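# Move the red plate from the tray onto the taped area

## Task

Lift the red plate out of the tray and set it down on the table so that no part of it extends beyond the yellow tape outline. Every other plate must finish inside the tray, with none resting on or overhanging a tray wall, and the tray must be left undisturbed; each failure here counts against the result. Everything must stay in place without the robot supporting it, so release the plate and pull the tool away at the end.

## Robot and tools

Robot: one arm with a vacuum suction cup as its tool. The tracked point is the cup point, the middle of the cup's rim when nothing touches it. The cup points along the cup point's own +z axis. The tool gets wider behind the cup: starting about 7 cm back from the rim, its body sticks out up to about 7 cm sideways, so keep that clear of tray walls and plates.

Frame: all poses are in the scene frame. Its origin lies on the table surface straight under the arm's base; +z is up; looking along +x, +y is to the left. The base may sit tilted on the table. Reported cup point positions can be wrong, more so when the arm reaches far. Motions often finish a centimetre or more from the command, usually too low.

A row is the basic command: 8 numbers [x, y, z, qw, qx, qy, qz, suction]. x, y, z are the absolute target position of the cup point in metres; qw, qx, qy, qz are its absolute target orientation as a quaternion, w first. Both are poses, not offsets. The last number is suction, from -1 to 1: +1 is full vacuum (about 55 kPa under ambient), smaller values request that fraction, and 0.05 or less switches it off. Suction keeps its last value until changed. To hold orientation steady, resend the same quaternion in every row instead of copying a possibly drifted reported one.

execute_actions(actions): a list of actions run one after another. Each action is a list of up to 15 rows; each row lasts one control step of 1/30 s, and if fewer than 15 rows are given the last one is repeated to fill the action, so one action is 0.5 s. An empty list just returns current state and images. An action is rejected if any target lies more than 0.6 m from the cup point's position at that action's start, measured along any of the cup point's current axes. If any action is malformed, or the first fails that check against the latest reported state, nothing in the call runs. Each step the command is clipped to within 70 mm and 16 degrees of the measured pose; the arm then follows the clipped pose by damped inverse kinematics, favouring position over orientation. A distant target therefore needs several actions; after an action the arm continues at most to the last clipped pose.

move(target, speed, blocking): target is one row as above (absolute pose plus suction, suction applied at the start). The cup point is driven in a straight line toward it, turning the shorter way. speed is the path's top speed in m/s, 0.002 to 0.5, default 0.25; rotation is capped at twice that value in rad/s. Paths last 0.5 to 10 s and are cut off at 10 s. The path ignores obstacles; the arm may lag, deviate and overshoot the speed, especially when nearly straight. Faster contact and targets set deeper past a surface mean harder pressing. The result adds a move: line giving how it ended (done, off_target, moving, held, fault) and which limits applied (paced: the pose was clipped; held: a check blocked some steps, after which motion may be much faster than speed), plus the distance from target. blocking=false returns after 0.5 s while the arm continues; until a result shows the move finished, execute_actions and move are refused, so use wait or stop.

wait(seconds): 0 to 10; the arm keeps its last command and a running move continues; returns early if that move ends. stop(): brakes a running move; braking needs room, more when fast; suction is unaffected.

zoom_image(camera, region): camera is cam_head_left, cam_head_right or cam_wrist (each 672x504); region is [x0, y0, x1, y1] in that image's pixels, origin top-left, at most 504 by 504.

finished_scene(scene): ends the current scene, given its number; irreversible. Only call it once the plate is placed, released and the tool is clear.

Results: the state line gives end_effector_position and end_effector_quat_wxyz. Hand target is the pose the controller is currently chasing. A pose unreachable line means the clearance check (which treats the base mount or post as arm) altered or blocked a command. Joint ranges in rad, base to tool: waist -2.618 to 3.054, shoulder 0.000 to 3.142, elbow 0.000 to 3.142, wrist pitch -1.571 to 1.571, wrist yaw -1.571 to 1.571, wrist roll -2.094 to 2.094. Joint torques are total drive output, offset, scaled and noisy, so not a clean contact signal. Camera calibration lines give K, distortion and T_world_to_cam; real cameras may differ by a few degrees and millimetres.

Gripping: turn suction on and press the 29 mm rim flat onto a smooth part of the plate so it seals all round; edges, holes or gaps leak. suction_measured shows the vacuum reached: near 0 means no seal; a good seal settles up to 0.15 below the command and may dip 0.04 between pump cycles. part_present turns 1 at 0.50 and back to 0 below 0.45. Under vacuum the cup shortens, so the held plate sits up to about 10 mm nearer the tool. Vacuum alone can lift a resting object. To release, set the plate down on the table first, then switch suction off; contact can persist until the tool is 15 mm away. If the cup seals to the table it pins the tool; switch suction off.

Cautions: move slowly near contact, avoid drops, slams and hard pushes, don't tip the tray or drag other plates onto walls, and never let anything leave the table (that fails the job). Loose objects may occasionally be nudged by an outside push. Motors heat while holding loads: a MOTOR HOT warning appears at 75 °C, the arm is halted for 10 s at 90 °C, and at 100 °C the joints go limp and the arm drops; these appear as OVER-TEMPERATURE FAULT lines.

Each tool is called after "Request:" by a JSON object that holds its "api" and its "payload".

## Session

I'll start by looking at the scene's current state.

Request:
{"api": "execute_actions", "payload": {"actions": []}}

Scene clock: 0.00 s.
end_effector_position=(+0.3090, -0.0648, +0.3850) suction_measured=0.00 part_present=0 end_effector_quat_wxyz=(-0.206, +0.672, -0.671, -0.236)
Joint positions: [-0.006  1.672  1.611 -1.486  0.003  0.004]
Joint velocities: [ 0.002 -0.007 -0.002 -0.022  0.007 -0.037]
Joint torques (N m, as the arm reports them, + toward a larger angle): no reading
Hand target: +0.309, -0.065, +0.385; -0.206, +0.672, -0.671, -0.236

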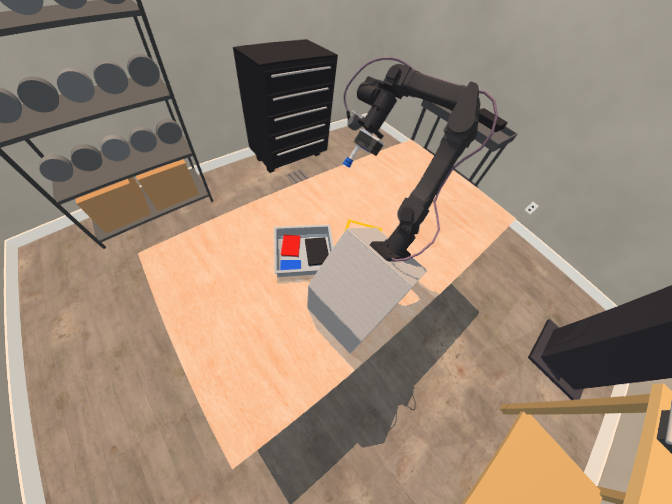

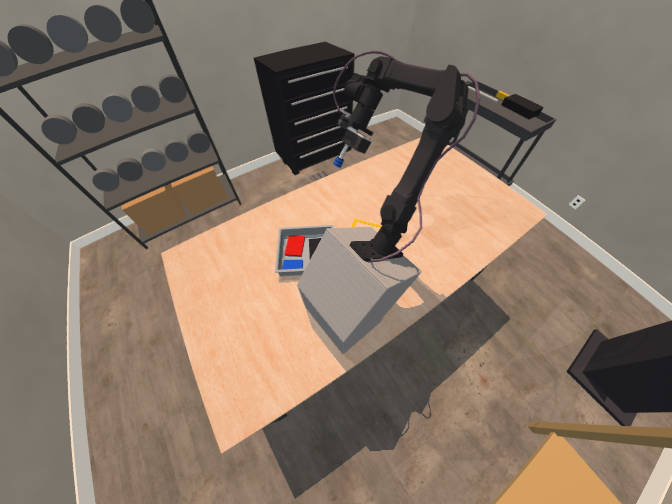

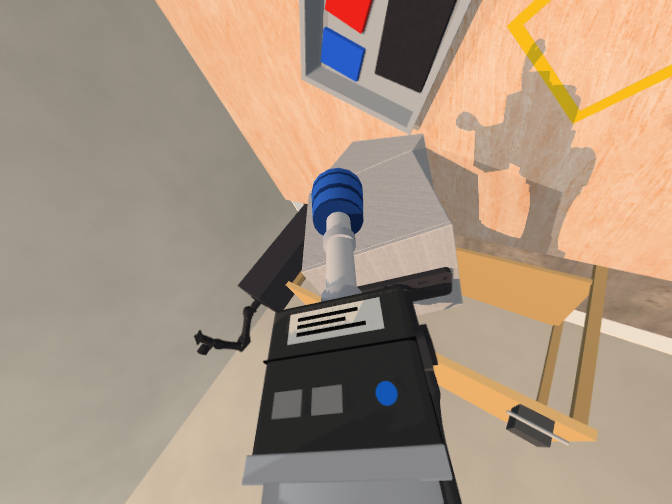

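Request:
{"api": "zoom_image", "payload": {"camera": "cam_head_left", "region": [250, 200, 410, 320]}}

Request:
{"api": "zoom_image", "payload": {"camera": "cam_head_right", "region": [250, 200, 410, 320]}}

Request:
{"api": "zoom_image", "payload": {"camera": "cam_wrist", "region": [270, 0, 672, 200]}}

Region (250, 200, 410, 320) of cam_head_left's 672x504 image, scaled by 3.150, with more detail than that image has; it fills the top 378 rows of this view, and the rest is white.

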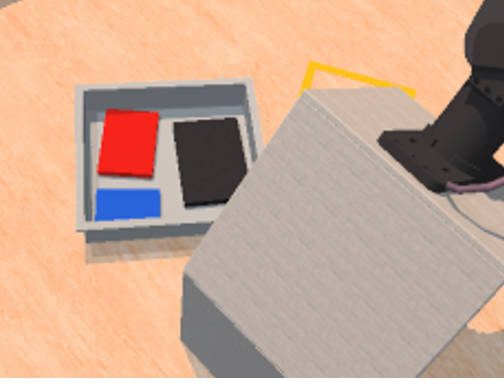

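Region (250, 200, 410, 320) of cam_head_right's 672x504 image, scaled by 3.150, with more detail than that image has; it fills the top 378 rows of this view, and the rest is white.

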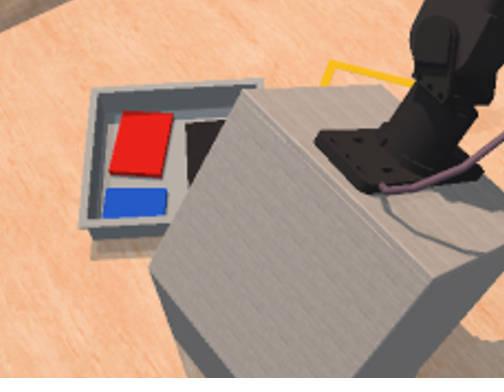

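Region (270, 0, 672, 200) of cam_wrist's 672x504 image, scaled by 1.254, with more detail than that image has; it fills the top 251 rows of this view, and the rest is white.

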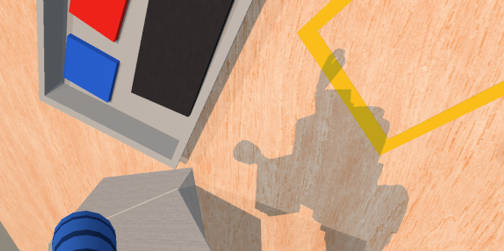

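Request:
{"api": "move", "payload": {"target": [0.355, 0.135, 0.15, 0, 0.9455, -0.3256, 0, 0], "speed": 0.3}}

Scene clock: 40.87 s.
end_effector_position=(+0.3437, +0.1298, +0.1463) suction_measured=0.00 part_present=0 end_effector_quat_wxyz=(+0.007, +0.946, -0.323, -0.019)
Joint positions: [ 0.4    2.551  1.444 -0.732  0.587 -0.399]
Joint velocities: [-0.002  0.007 -0.002  0.051 -0.022 -0.037]
Joint torques (N m, as the arm reports them, + toward a larger angle): [ 9.55 -9.94  7.5   0.4   0.1  -0.14]
Hand target: +0.360, +0.137, +0.152; -0.005, +0.945, -0.326, -0.001
Off the commanded pose: 0.013 m, 2 deg.
move: off_target
camera_calibration (this result's frames):
cam_wrist: T_world_to_cam=[[0.554679, -0.832052, -0.00462537, -0.081258], [-0.548217, -0.369634, 0.750219, 0.0911995], [-0.625931, -0.413595, -0.661173, 0.504679], [0, 0, 0, 1]] pos_world=[0.410963, 0.174832, 0.264885]

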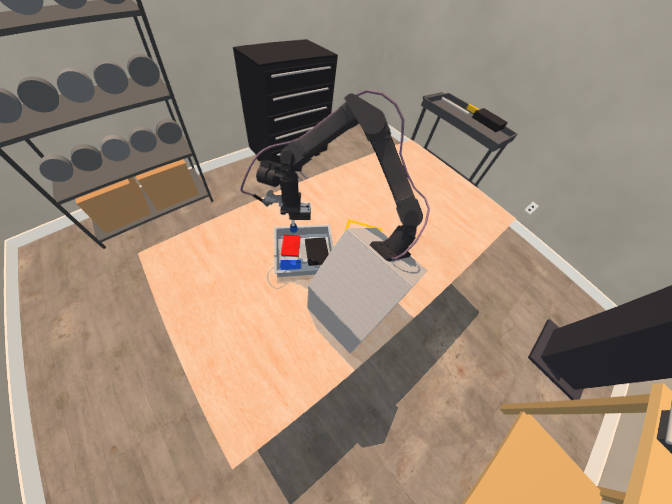

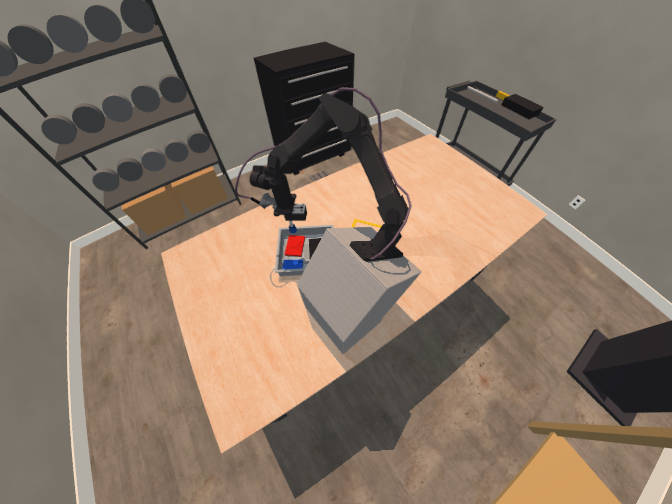

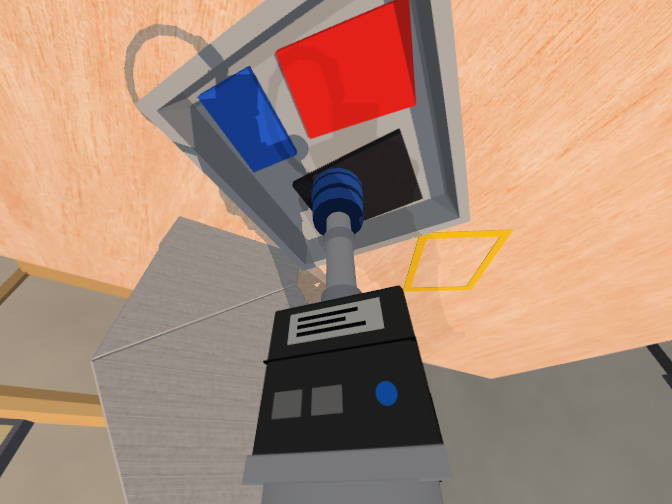

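Request:
{"api": "zoom_image", "payload": {"camera": "cam_wrist", "region": [260, 0, 460, 150]}}

Request:
{"api": "zoom_image", "payload": {"camera": "cam_wrist", "region": [390, 210, 530, 310]}}

Region (260, 0, 460, 150) of cam_wrist's 672x504 image, scaled by 2.520, with more detail than that image has; it fills the top 378 rows of this view, and the rest is white.

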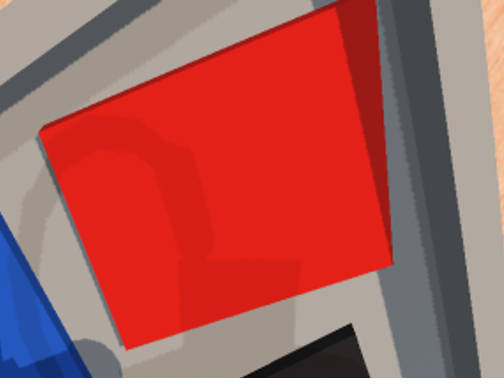

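Region (390, 210, 530, 310) of cam_wrist's 672x504 image, scaled by 3.600, with more detail than that image has; it fills the top 360 rows of this view, and the rest is white.

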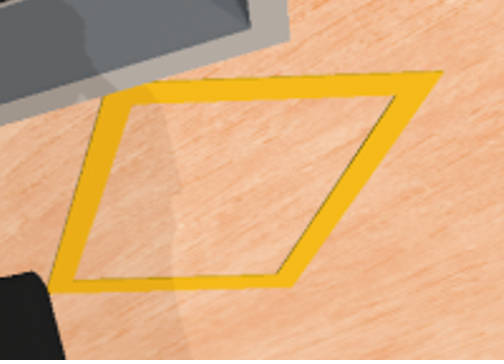

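Request:
{"api": "move", "payload": {"target": [0.377, 0.137, 0.05, 0, 0.9432, -0.3322, 0, 0], "speed": 0.2}}

Scene clock: 54.27 s.
end_effector_position=(+0.3667, +0.1319, +0.0503) suction_measured=0.00 part_present=0 end_effector_quat_wxyz=(+0.007, +0.944, -0.330, -0.012)
Joint positions: [ 0.246  2.782  1.529 -0.468  0.63  -0.575]
Joint velocities: [-0.007  0.007  0.012  0.022 -0.066 -0.022]
Joint torques (N m, as the arm reports them, + toward a larger angle): [ 9.43 -9.97  5.91  0.43  0.11 -0.08]
Hand target: +0.378, +0.135, +0.050; +0.002, +0.943, -0.333, +0.001
Off the commanded pose: 0.011 m, 2 deg.
move: off_target
camera_calibration (this result's frames):
cam_wrist: T_world_to_cam=[[0.542314, -0.840139, 0.00791464, -0.0877116], [-0.564021, -0.357064, 0.74457, 0.181027], [-0.622716, -0.408255, -0.667497, 0.454911], [0, 0, 0, 1]] pos_world=[0.43295, 0.176668, 0.169558]

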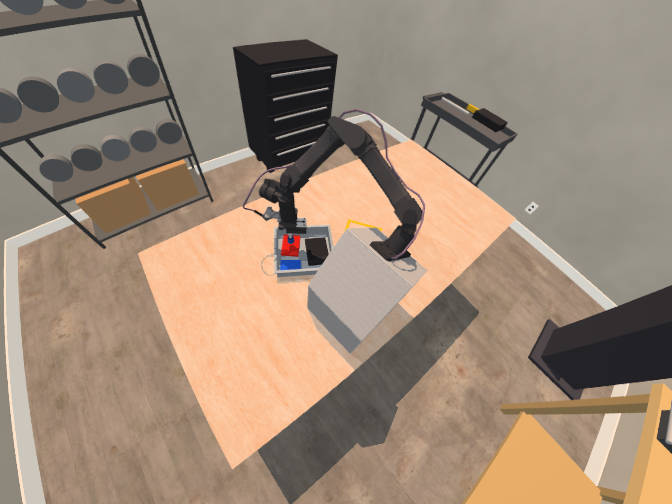

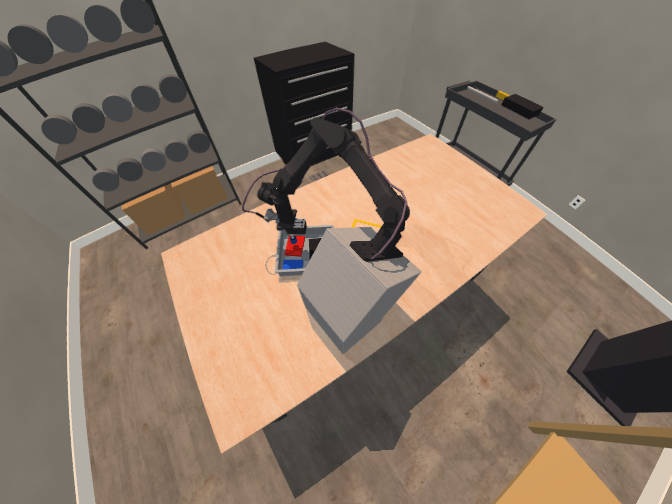

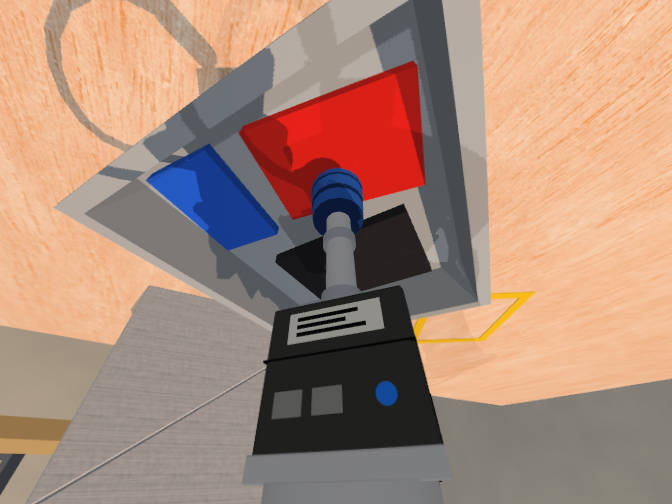

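Request:
{"api": "zoom_image", "payload": {"camera": "cam_wrist", "region": [220, 50, 460, 230]}}

Region (220, 50, 460, 230) of cam_wrist's 672x504 image, scaled by 2.100, with more detail than that image has; it fills the top 378 rows of this view, and the rest is white.

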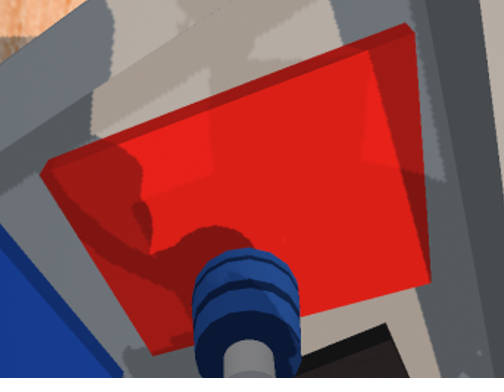

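Request:
{"api": "move", "payload": {"target": [0.378, 0.135, 0.013, 0, 0.9432, -0.3322, 0, 1], "speed": 0.05}}

Scene clock: 62.83 s.
end_effector_position=(+0.3667, +0.1321, +0.0153) suction_measured=0.56 part_present=1 end_effector_quat_wxyz=(+0.004, +0.945, -0.328, -0.012)
Joint positions: [ 0.191  2.861  1.549 -0.367  0.633 -0.65 ]
Joint velocities: [ 0.002  0.027  0.002 -0.081 -0.007 -0.022]
Joint torques (N m, as the arm reports them, + toward a larger angle): [ 9.18 -9.66  5.65  0.42  0.12 -0.12]
Hand target: +0.378, +0.134, +0.013; +0.001, +0.943, -0.332, +0.000
Off the commanded pose: 0.012 m, 2 deg.
move: off_target
camera_calibration (this result's frames):
cam_wrist: T_world_to_cam=[[0.546307, -0.837575, 0.00414124, -0.0890412], [-0.562857, -0.363452, 0.742358, 0.207606], [-0.620275, -0.407886, -0.669991, 0.430739], [0, 0, 0, 1]] pos_world=[0.432673, 0.176569, 0.134842]

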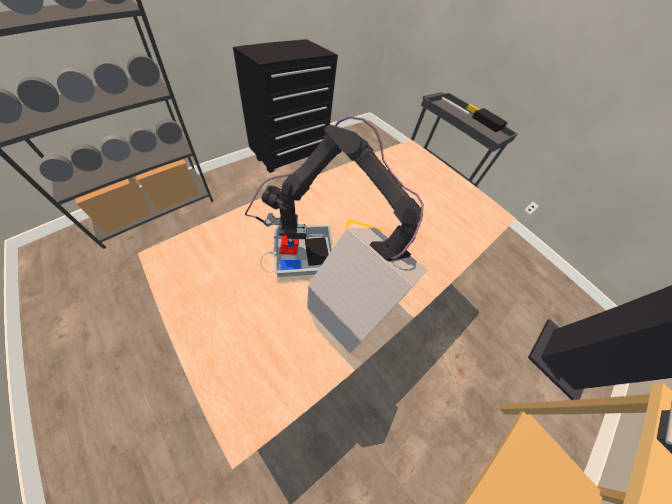

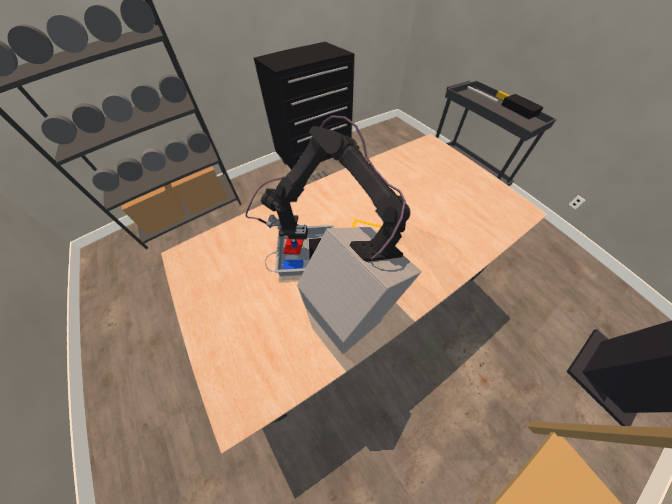

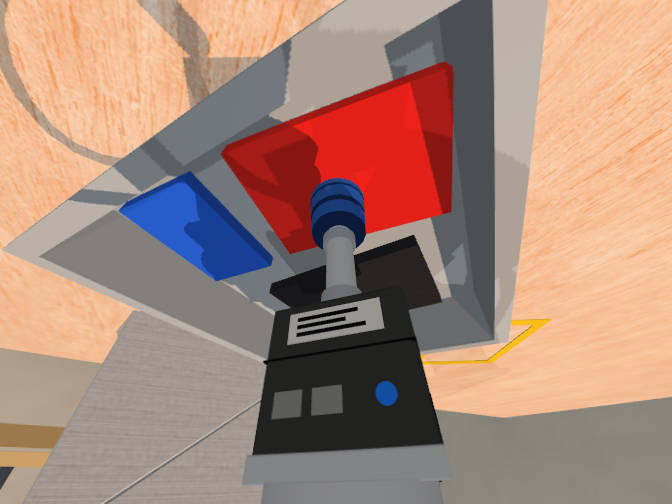

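Request:
{"api": "wait", "payload": {"seconds": 0}}

Scene clock: 65.57 s.
end_effector_position=(+0.3668, +0.1321, +0.0153) suction_measured=0.98 part_present=1 end_effector_quat_wxyz=(+0.004, +0.945, -0.327, -0.012)
Joint positions: [ 0.191  2.861  1.549 -0.367  0.633 -0.652]
Joint velocities: [-0.012 -0.012 -0.007 -0.037  0.051  0.007]
Joint torques (N m, as the arm reports them, + toward a larger angle): [ 9.09 -9.67  5.64  0.48  0.12 -0.1 ]
Hand target: +0.378, +0.134, +0.013; +0.001, +0.943, -0.332, +0.000
Off the commanded pose: 0.012 m, 2 deg.
camera_calibration (this result's frames):
cam_wrist: T_world_to_cam=[[0.548031, -0.836448, 0.00419518, -0.0898545], [-0.562327, -0.364708, 0.742143, 0.207645], [-0.619234, -0.409076, -0.670228, 0.430586], [0, 0, 0, 1]] pos_world=[0.432641, 0.176713, 0.134865]

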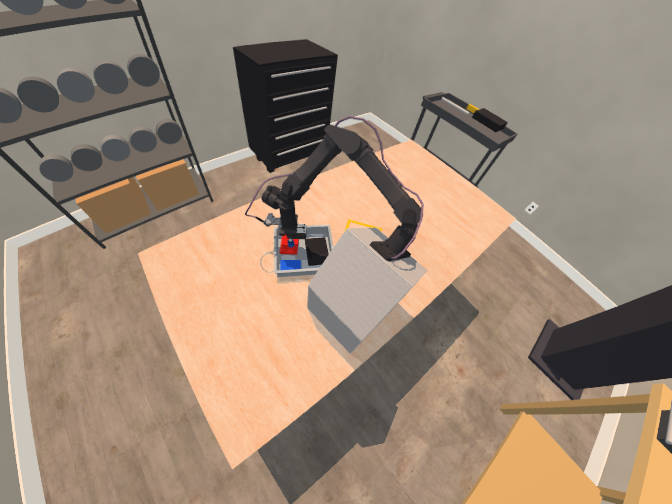

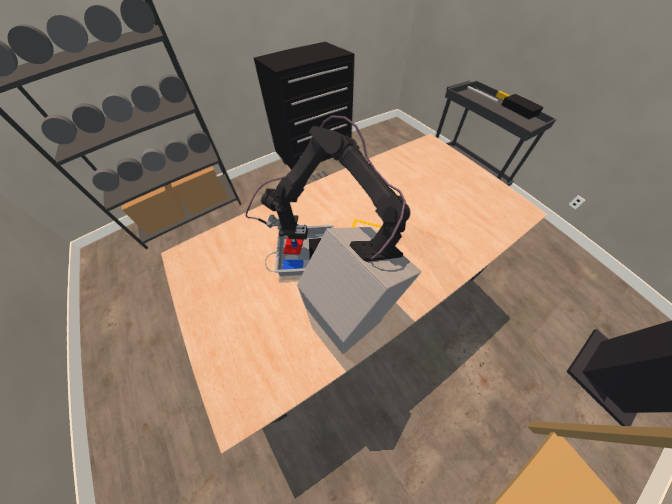

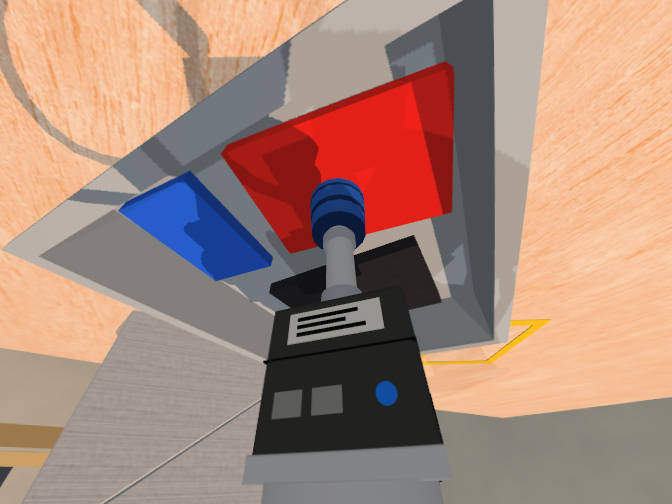

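Request:
{"api": "move", "payload": {"target": [0.374, 0.134, 0.105, 0, 0.9432, -0.3322, 0, 1], "speed": 0.15}}

Scene clock: 69.63 s.
end_effector_position=(+0.3833, +0.1310, +0.1037) suction_measured=0.98 part_present=1 end_effector_quat_wxyz=(-0.004, +0.940, -0.341, +0.007)
Joint positions: [ 0.315  2.666  1.529 -0.58   0.627 -0.5  ]
Joint velocities: [-0.002 -0.022  0.007 -0.022 -0.007  0.007]
Joint torques (N m, as the arm reports them, + toward a larger angle): [ 10.37 -11.07   3.43   0.14  -0.03   0.04]
Hand target: +0.373, +0.134, +0.105; -0.001, +0.943, -0.332, -0.001
Off the commanded pose: 0.010 m, 1 deg.
move: done
camera_calibration (this result's frames):
cam_wrist: T_world_to_cam=[[0.522835, -0.852099, 0.0238904, -0.0904729], [-0.603427, -0.350167, 0.716421, 0.167447], [-0.602096, -0.388986, -0.697259, 0.493165], [0, 0, 0, 1]] pos_world=[0.445277, 0.173377, 0.226063]

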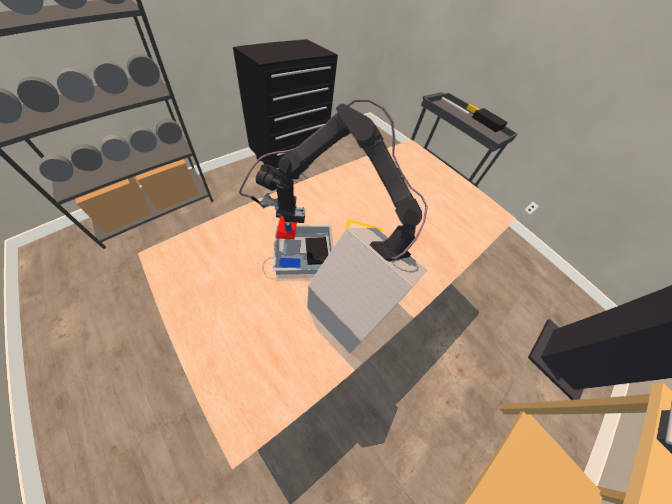

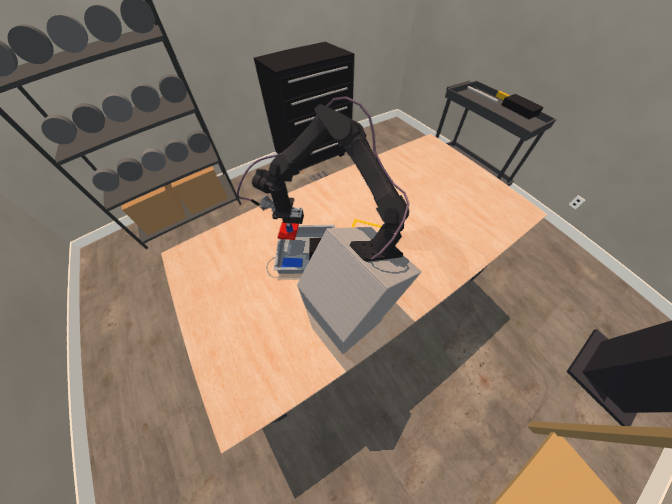

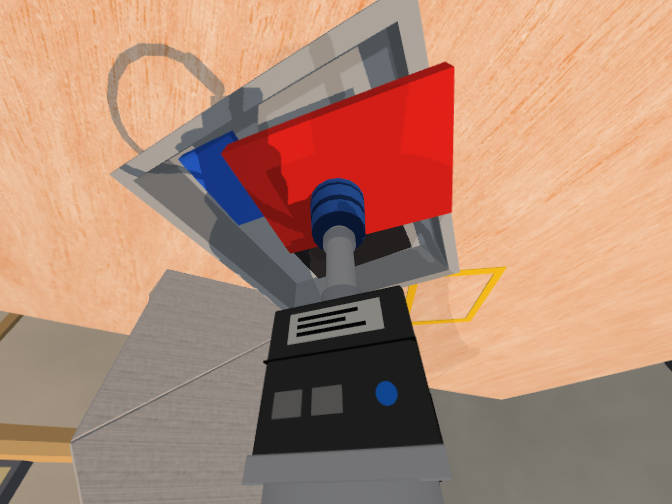

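Request:
{"api": "zoom_image", "payload": {"camera": "cam_head_left", "region": [250, 200, 410, 320]}}

Region (250, 200, 410, 320) of cam_head_left's 672x504 image, scaled by 3.150, with more detail than that image has; it fills the top 378 rows of this view, and the rest is white.

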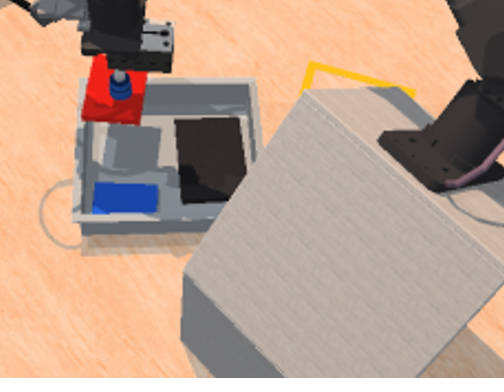

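Request:
{"api": "move", "payload": {"target": [0.241, -0.175, 0.085, 0, 0.328, -0.9447, 0, 1], "speed": 0.4}}

Scene clock: 82.60 s.
end_effector_position=(+0.2403, -0.1829, +0.0832) suction_measured=0.98 part_present=1 end_effector_quat_wxyz=(-0.007, -0.334, +0.942, -0.010)
Joint positions: [-0.523  1.754  0.704 -0.106  0.536  0.272]
Joint velocities: [ 0.007  0.012 -0.002 -0.037 -0.037 -0.11 ]
Joint torques (N m, as the arm reports them, + toward a larger angle): [ 4.35 -8.05  0.35  0.5  -0.01  0.06]
Hand target: +0.236, -0.179, +0.083; -0.005, -0.329, +0.944, -0.008
Off the commanded pose: 0.008 m, 2 deg.
move: done
camera_calibration (this result's frames):
cam_wrist: T_world_to_cam=[[-0.936643, -0.348733, 0.0329571, 0.159306], [-0.222235, 0.664331, 0.713636, 0.0800995], [-0.270762, 0.661097, -0.699741, 0.383295], [0, 0, 0, 1]] pos_world=[0.270795, -0.251053, 0.205795]

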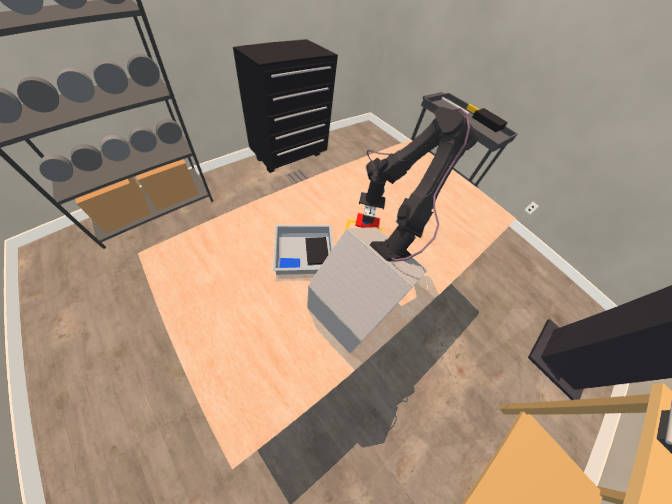

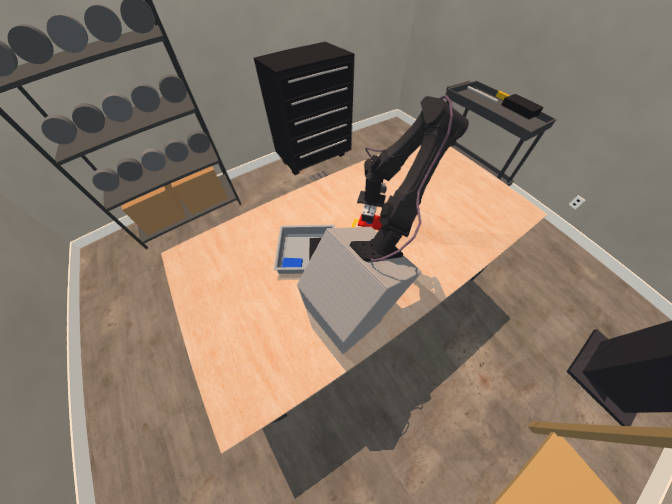

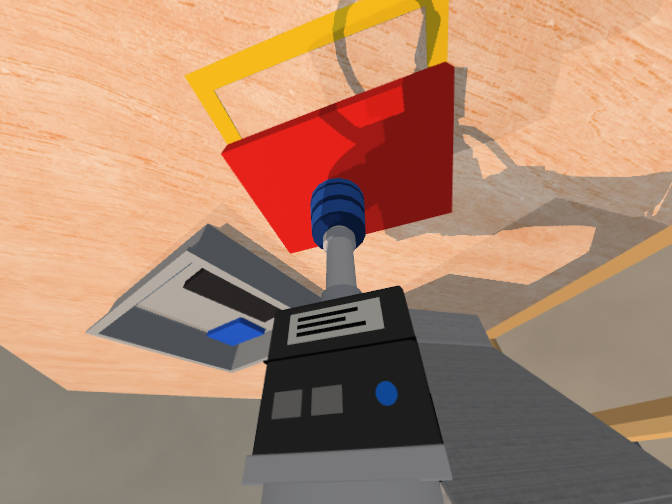

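Request:
{"api": "zoom_image", "payload": {"camera": "cam_wrist", "region": [170, 0, 470, 170]}}

Region (170, 0, 470, 170) of cam_wrist's 672x504 image, scaled by 1.680, with more detail than that image has; it fills the top 286 rows of this view, and the rest is white.

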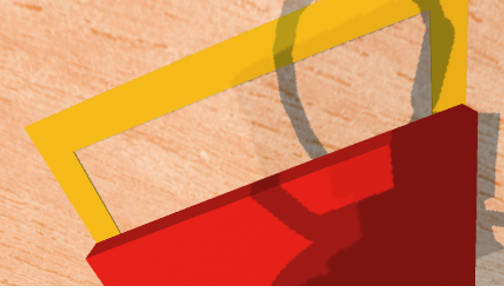

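Request:
{"api": "move", "payload": {"target": [0.246, -0.187, 0.025, 0, 0.3214, -0.9469, 0, 1], "speed": 0.15}}

Scene clock: 90.73 s.
end_effector_position=(+0.2377, -0.1827, +0.0292) suction_measured=0.98 part_present=1 end_effector_quat_wxyz=(-0.007, -0.324, +0.946, +0.006)
Joint positions: [-0.631  1.957  0.75   0.075  0.474  0.196]
Joint velocities: [-0.017 -0.002 -0.007  0.037 -0.037 -0.037]
Joint torques (N m, as the arm reports them, + toward a larger angle): [ 4.28 -6.49  3.31  0.46 -0.04 -0.13]
Hand target: +0.246, -0.188, +0.025; -0.001, -0.322, +0.947, -0.001
Off the commanded pose: 0.010 m, 1 deg.
move: done
camera_calibration (this result's frames):
cam_wrist: T_world_to_cam=[[-0.943875, -0.328791, 0.0315708, 0.164163], [-0.201042, 0.647704, 0.734889, 0.109208], [-0.262074, 0.687297, -0.677452, 0.346782], [0, 0, 0, 1]] pos_world=[0.267787, -0.2551, 0.149489]

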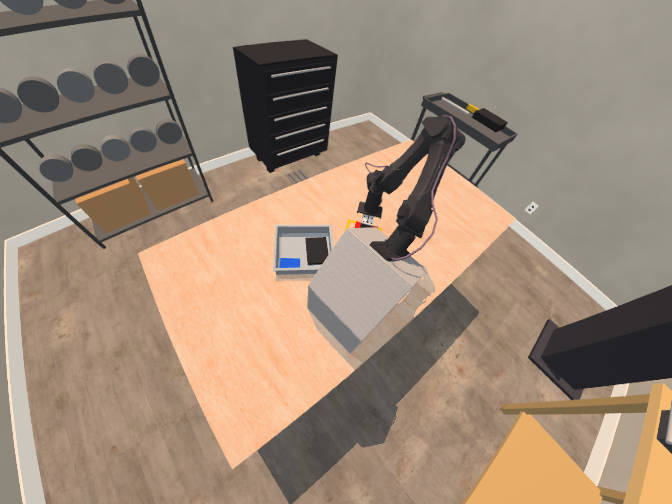

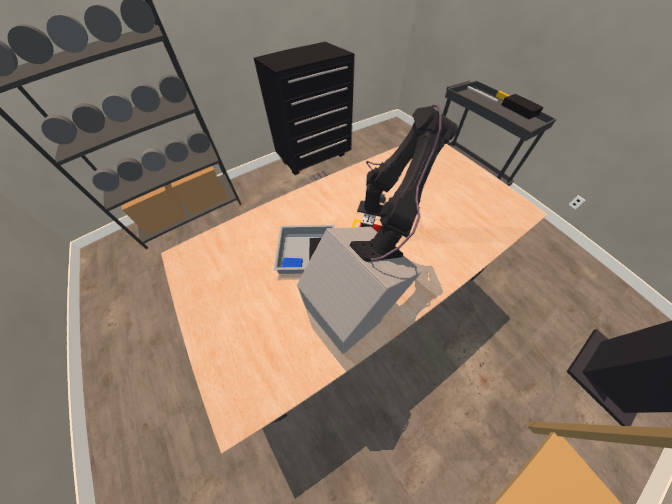

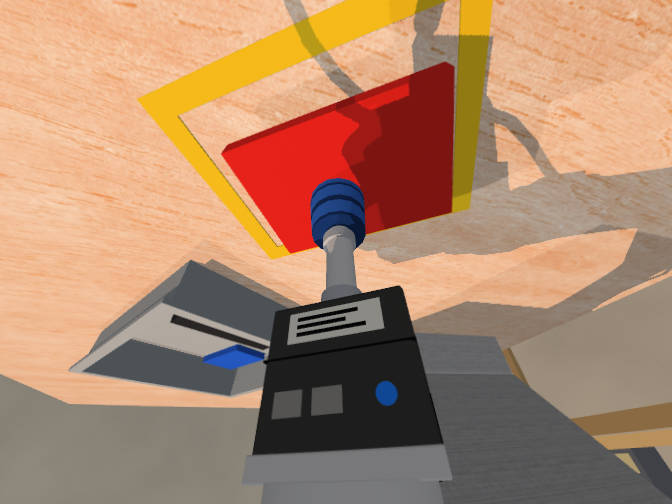

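Request:
{"api": "zoom_image", "payload": {"camera": "cam_wrist", "region": [125, 0, 505, 275]}}

Region (125, 0, 505, 275) of cam_wrist's 672x504 image, scaled by 1.326, with more detail than that image has; it fills the top 365 rows of this view, and the rest is white.

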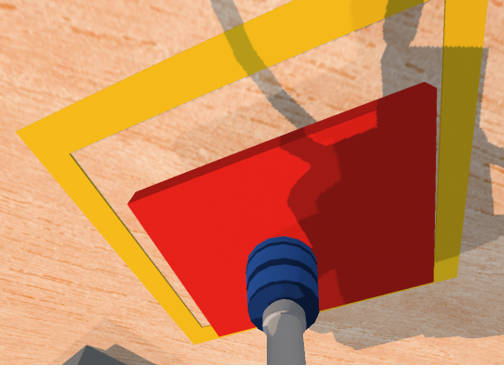

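Request:
{"api": "move", "payload": {"target": [0.2485, -0.1865, -0.004, 0, 0.3214, -0.9469, 0, 1], "speed": 0.04}}

Scene clock: 101.97 s.
end_effector_position=(+0.2393, -0.1802, +0.0040) suction_measured=0.98 part_present=1 end_effector_quat_wxyz=(-0.008, -0.326, +0.945, +0.009)
Joint positions: [-0.661  2.063  0.789  0.149  0.46   0.163]
Joint velocities: [-0.007 -0.002 -0.002 -0.037 -0.037 -0.022]
Joint torques (N m, as the arm reports them, + toward a larger angle): [ 3.93 -5.93  3.16  0.64 -0.08 -0.11]
Hand target: +0.248, -0.187, -0.003; -0.000, -0.322, +0.947, -0.000
Off the commanded pose: 0.014 m, 1 deg.
move: off_target
camera_calibration (this result's frames):
cam_wrist: T_world_to_cam=[[-0.941827, -0.334443, 0.0333288, 0.165788], [-0.202032, 0.642597, 0.739089, 0.125743], [-0.2686, 0.68936, -0.672783, 0.330287], [0, 0, 0, 1]] pos_world=[0.270263, -0.253042, 0.123751]

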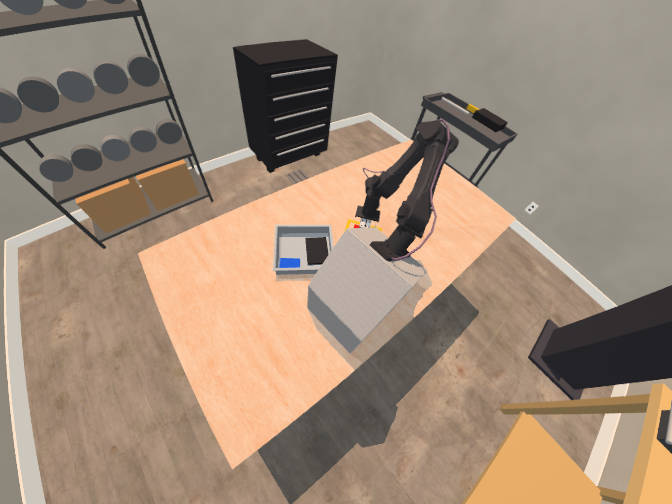

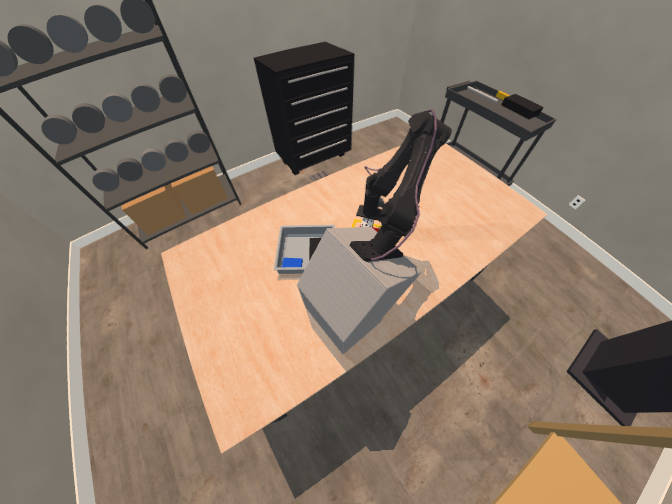

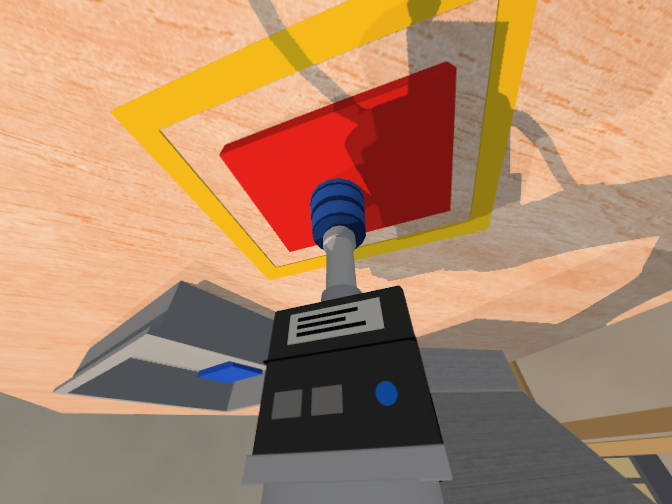

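Request:
{"api": "execute_actions", "payload": {"actions": [[[0.247,-0.186,-0.002,0,0.3214,-0.9469,0,0],[0.246,-0.185,-0.001,0,0.3214,-0.9469,0,0],[0.245,-0.1845,0.0,0,0.3214,-0.9469,0,0],[0.244,-0.1835,0.001,0,0.3214,-0.9469,0,0],[0.243,-0.183,0.002,0,0.3214,-0.9469,0,0],[0.242,-0.182,0.003,0,0.3214,-0.9469,0,0],[0.241,-0.1815,0.004,0,0.3214,-0.9469,0,0],[0.240,-0.1805,0.004,0,0.3214,-0.9469,0,0],[0.239,-0.180,0.004,0,0.3214,-0.9469,0,0]]]}}

Request:
{"api": "zoom_image", "payload": {"camera": "cam_head_left", "region": [250, 200, 410, 320]}}

Request:
{"api": "zoom_image", "payload": {"camera": "cam_head_right", "region": [250, 200, 410, 320]}}

Scene clock: 107.70 s.
end_effector_position=(+0.2400, -0.1808, +0.0062) suction_measured=0.00 part_present=0 end_effector_quat_wxyz=(-0.004, -0.325, +0.946, +0.006)
Joint positions: [-0.66   2.052  0.778  0.157  0.456  0.163]
Joint velocities: [-0.007 -0.017 -0.002 -0.051 -0.022  0.037]
Joint torques (N m, as the arm reports them, + toward a larger angle): [ 4.48 -7.77 -0.96  0.78 -0.02 -0.05]
Hand target: +0.239, -0.180, +0.004; -0.000, -0.321, +0.947, +0.000
Off the commanded pose: 0.003 m, 1 deg.
camera_calibration (this result's frames):
cam_wrist: T_world_to_cam=[[-0.943041, -0.331679, 0.0257649, 0.167014], [-0.2067, 0.644855, 0.735824, 0.126166], [-0.260672, 0.688587, -0.676682, 0.330367], [0, 0, 0, 1]] pos_world=[0.269697, -0.25345, 0.126415]

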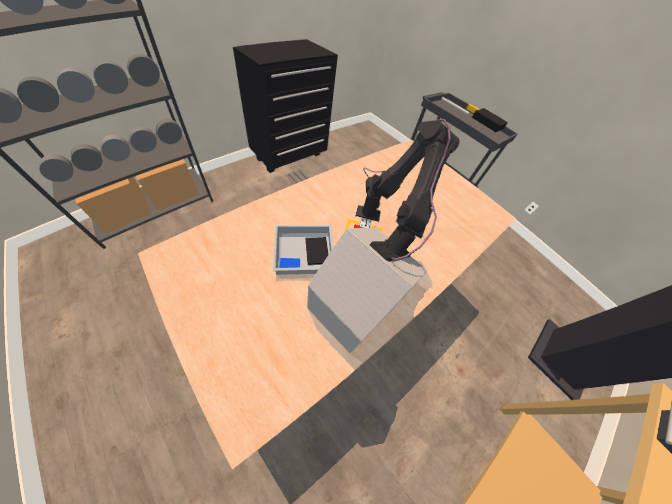

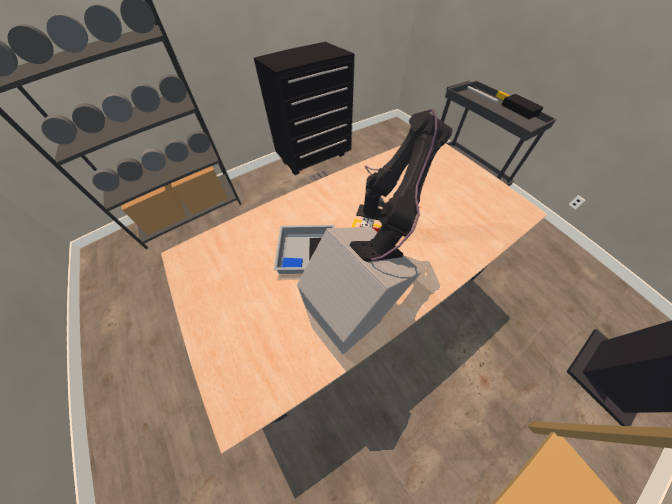

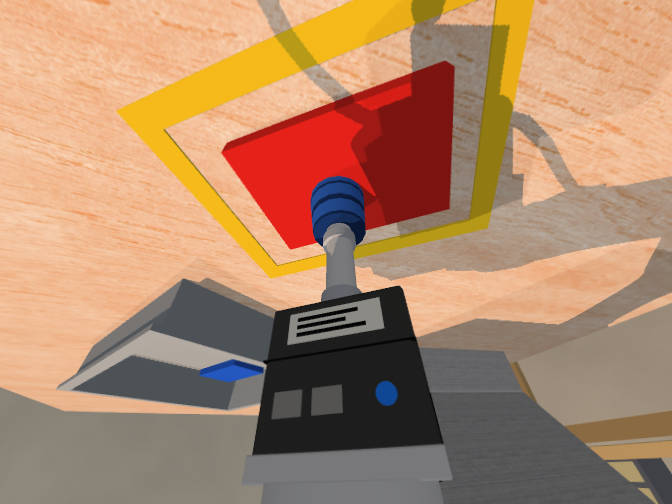

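Region (250, 200, 410, 320) of cam_head_left's 672x504 image, scaled by 3.150, with more detail than that image has; it fills the top 378 rows of this view, and the rest is white.

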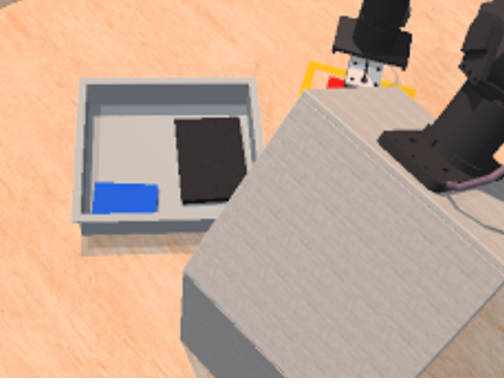

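Region (250, 200, 410, 320) of cam_head_right's 672x504 image, scaled by 3.150, with more detail than that image has; it fills the top 378 rows of this view, and the rest is white.

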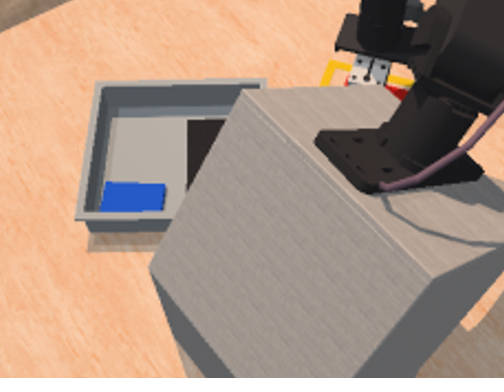

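Request:
{"api": "execute_actions", "payload": {"actions": [[[0.238,-0.179,0.006,0,0.3214,-0.9469,0,0],[0.237,-0.1785,0.008,0,0.3214,-0.9469,0,0],[0.236,-0.178,0.011,0,0.3214,-0.9469,0,0],[0.235,-0.177,0.014,0,0.3214,-0.9469,0,0],[0.235,-0.177,0.018,0,0.3214,-0.9469,0,0],[0.235,-0.177,0.022,0,0.3214,-0.9469,0,0],[0.235,-0.177,0.027,0,0.3214,-0.9469,0,0],[0.235,-0.177,0.032,0,0.3214,-0.9469,0,0],[0.235,-0.177,0.037,0,0.3214,-0.9469,0,0],[0.2352,-0.1768,0.042,0,0.3214,-0.9469,0,0],[0.2355,-0.1765,0.047,0,0.3214,-0.9469,0,0],[0.236,-0.176,0.052,0,0.3214,-0.9469,0,0],[0.237,-0.175,0.057,0,0.3214,-0.9469,0,0],[0.2385,-0.1735,0.062,0,0.3214,-0.9469,0,0],[0.2405,-0.1715,0.067,0,0.3214,-0.9469,0,0]],[[0.243,-0.1688,0.0715,0,0.3214,-0.9469,0,0],[0.246,-0.1656,0.0755,0,0.3214,-0.9469,0,0],[0.2495,-0.162,0.079,0,0.3214,-0.9469,0,0],[0.2535,-0.1578,0.082,0,0.3214,-0.9469,0,0],[0.258,-0.153,0.0845,0,0.3214,-0.9469,0,0],[0.263,-0.1478,0.0865,0,0.3214,-0.9469,0,0],[0.2685,-0.142,0.088,0,0.3214,-0.9469,0,0],[0.2745,-0.1357,0.089,0,0.3214,-0.9469,0,0],[0.281,-0.1289,0.09,0,0.3214,-0.9469,0,0],[0.2875,-0.1221,0.0905,0,0.3214,-0.9469,0,0],[0.294,-0.1153,0.091,0,0.3214,-0.9469,0,0],[0.3005,-0.1085,0.091,0,0.3214,-0.9469,0,0],[0.307,-0.1017,0.091,0,0.3214,-0.9469,0,0],[0.3135,-0.0949,0.091,0,0.3214,-0.9469,0,0],[0.32,-0.0881,0.091,0,0.3214,-0.9469,0,0]],[[0.3265,-0.0813,0.091,0,0.3214,-0.9469,0,0],[0.333,-0.0745,0.091,0,0.3214,-0.9469,0,0],[0.3395,-0.0677,0.091,0,0.3214,-0.9469,0,0],[0.346,-0.0609,0.091,0,0.3214,-0.9469,0,0],[0.3525,-0.0541,0.091,0,0.3214,-0.9469,0,0],[0.359,-0.0473,0.091,0,0.3214,-0.9469,0,0],[0.3655,-0.0405,0.091,0,0.3214,-0.9469,0,0],[0.372,-0.0337,0.091,0,0.3214,-0.9469,0,0],[0.3785,-0.0269,0.091,0,0.3214,-0.9469,0,0],[0.385,-0.0201,0.091,0,0.3214,-0.9469,0,0],[0.3915,-0.0133,0.091,0,0.3214,-0.9469,0,0],[0.398,-0.0065,0.091,0,0.3214,-0.9469,0,0],[0.4045,0.0003,0.091,0,0.3214,-0.9469,0,0],[0.411,0.0071,0.091,0,0.3214,-0.9469,0,0],[0.4175,0.0139,0.091,0,0.3214,-0.9469,0,0]],[[0.424,0.0207,0.091,0,0.3214,-0.9469,0,0],[0.4305,0.0275,0.0905,0,0.3214,-0.9469,0,0],[0.437,0.0343,0.09,0,0.3214,-0.9469,0,0],[0.4435,0.0411,0.0895,0,0.3214,-0.9469,0,0],[0.4495,0.0474,0.089,0,0.3214,-0.9469,0,0],[0.455,0.0532,0.0885,0,0.3214,-0.9469,0,0],[0.46,0.0584,0.088,0,0.3214,-0.9469,0,0],[0.465,0.0636,0.0875,0,0.3214,-0.9469,0,0],[0.4695,0.0683,0.087,0,0.3214,-0.9469,0,0],[0.4735,0.0725,0.0865,0,0.3214,-0.9469,0,0],[0.477,0.0762,0.086,0,0.3214,-0.9469,0,0],[0.48,0.0793,0.0855,0,0.3214,-0.9469,0,0],[0.4828,0.0822,0.085,0,0.3214,-0.9469,0,0],[0.485,0.0846,0.085,0,0.3214,-0.9469,0,0],[0.4868,0.0865,0.085,0,0.3214,-0.9469,0,0]],[[0.4883,0.088,0.085,0,0.3214,-0.9469,0,0],[0.4893,0.0892,0.085,0,0.3214,-0.9469,0,0],[0.49,0.09,0.085,0,0.3214,-0.9469,0,0]]]}}

Scene clock: 154.90 s.
end_effector_position=(+0.4928, +0.0852, +0.0819) suction_measured=0.00 part_present=0 end_effector_quat_wxyz=(+0.007, -0.314, +0.949, +0.007)
Joint positions: [ 0.146  2.906  2.179 -0.871  0.626  1.102]
Joint velocities: [ 0.007  0.002  0.022 -0.066  0.007  0.022]
Joint torques (N m, as the arm reports them, + toward a larger angle): [ 12.64 -11.48   7.68   0.12   0.07   0.08]
Hand target: +0.490, +0.090, +0.085; +0.002, -0.322, +0.947, +0.000
Off the commanded pose: 0.006 m, 1 deg.
camera_calibration (this result's frames):
cam_wrist: T_world_to_cam=[[-0.951127, -0.308781, 0.00355412, 0.495544], [-0.206341, 0.644065, 0.736617, -0.0489908], [-0.229742, 0.699882, -0.676301, 0.24811], [0, 0, 0, 1]] pos_world=[0.518217, 0.0109199, 0.202123]

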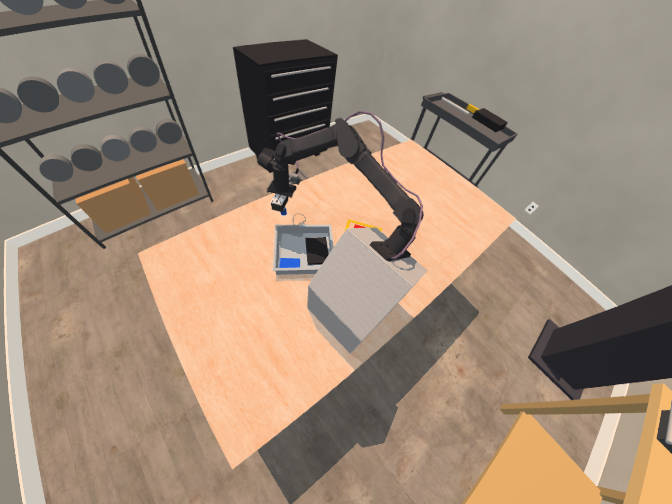

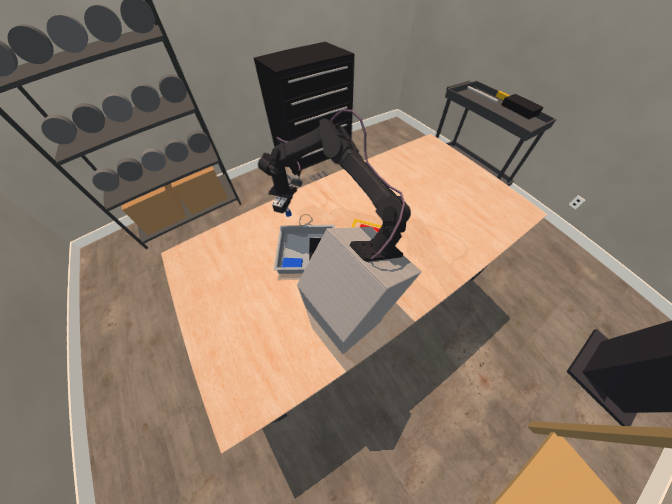

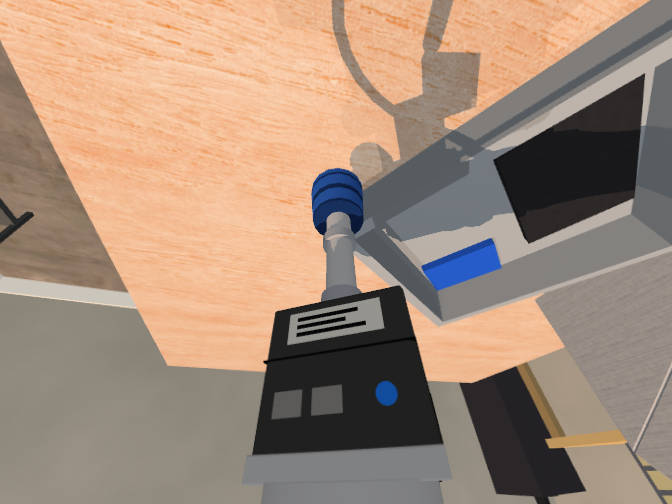

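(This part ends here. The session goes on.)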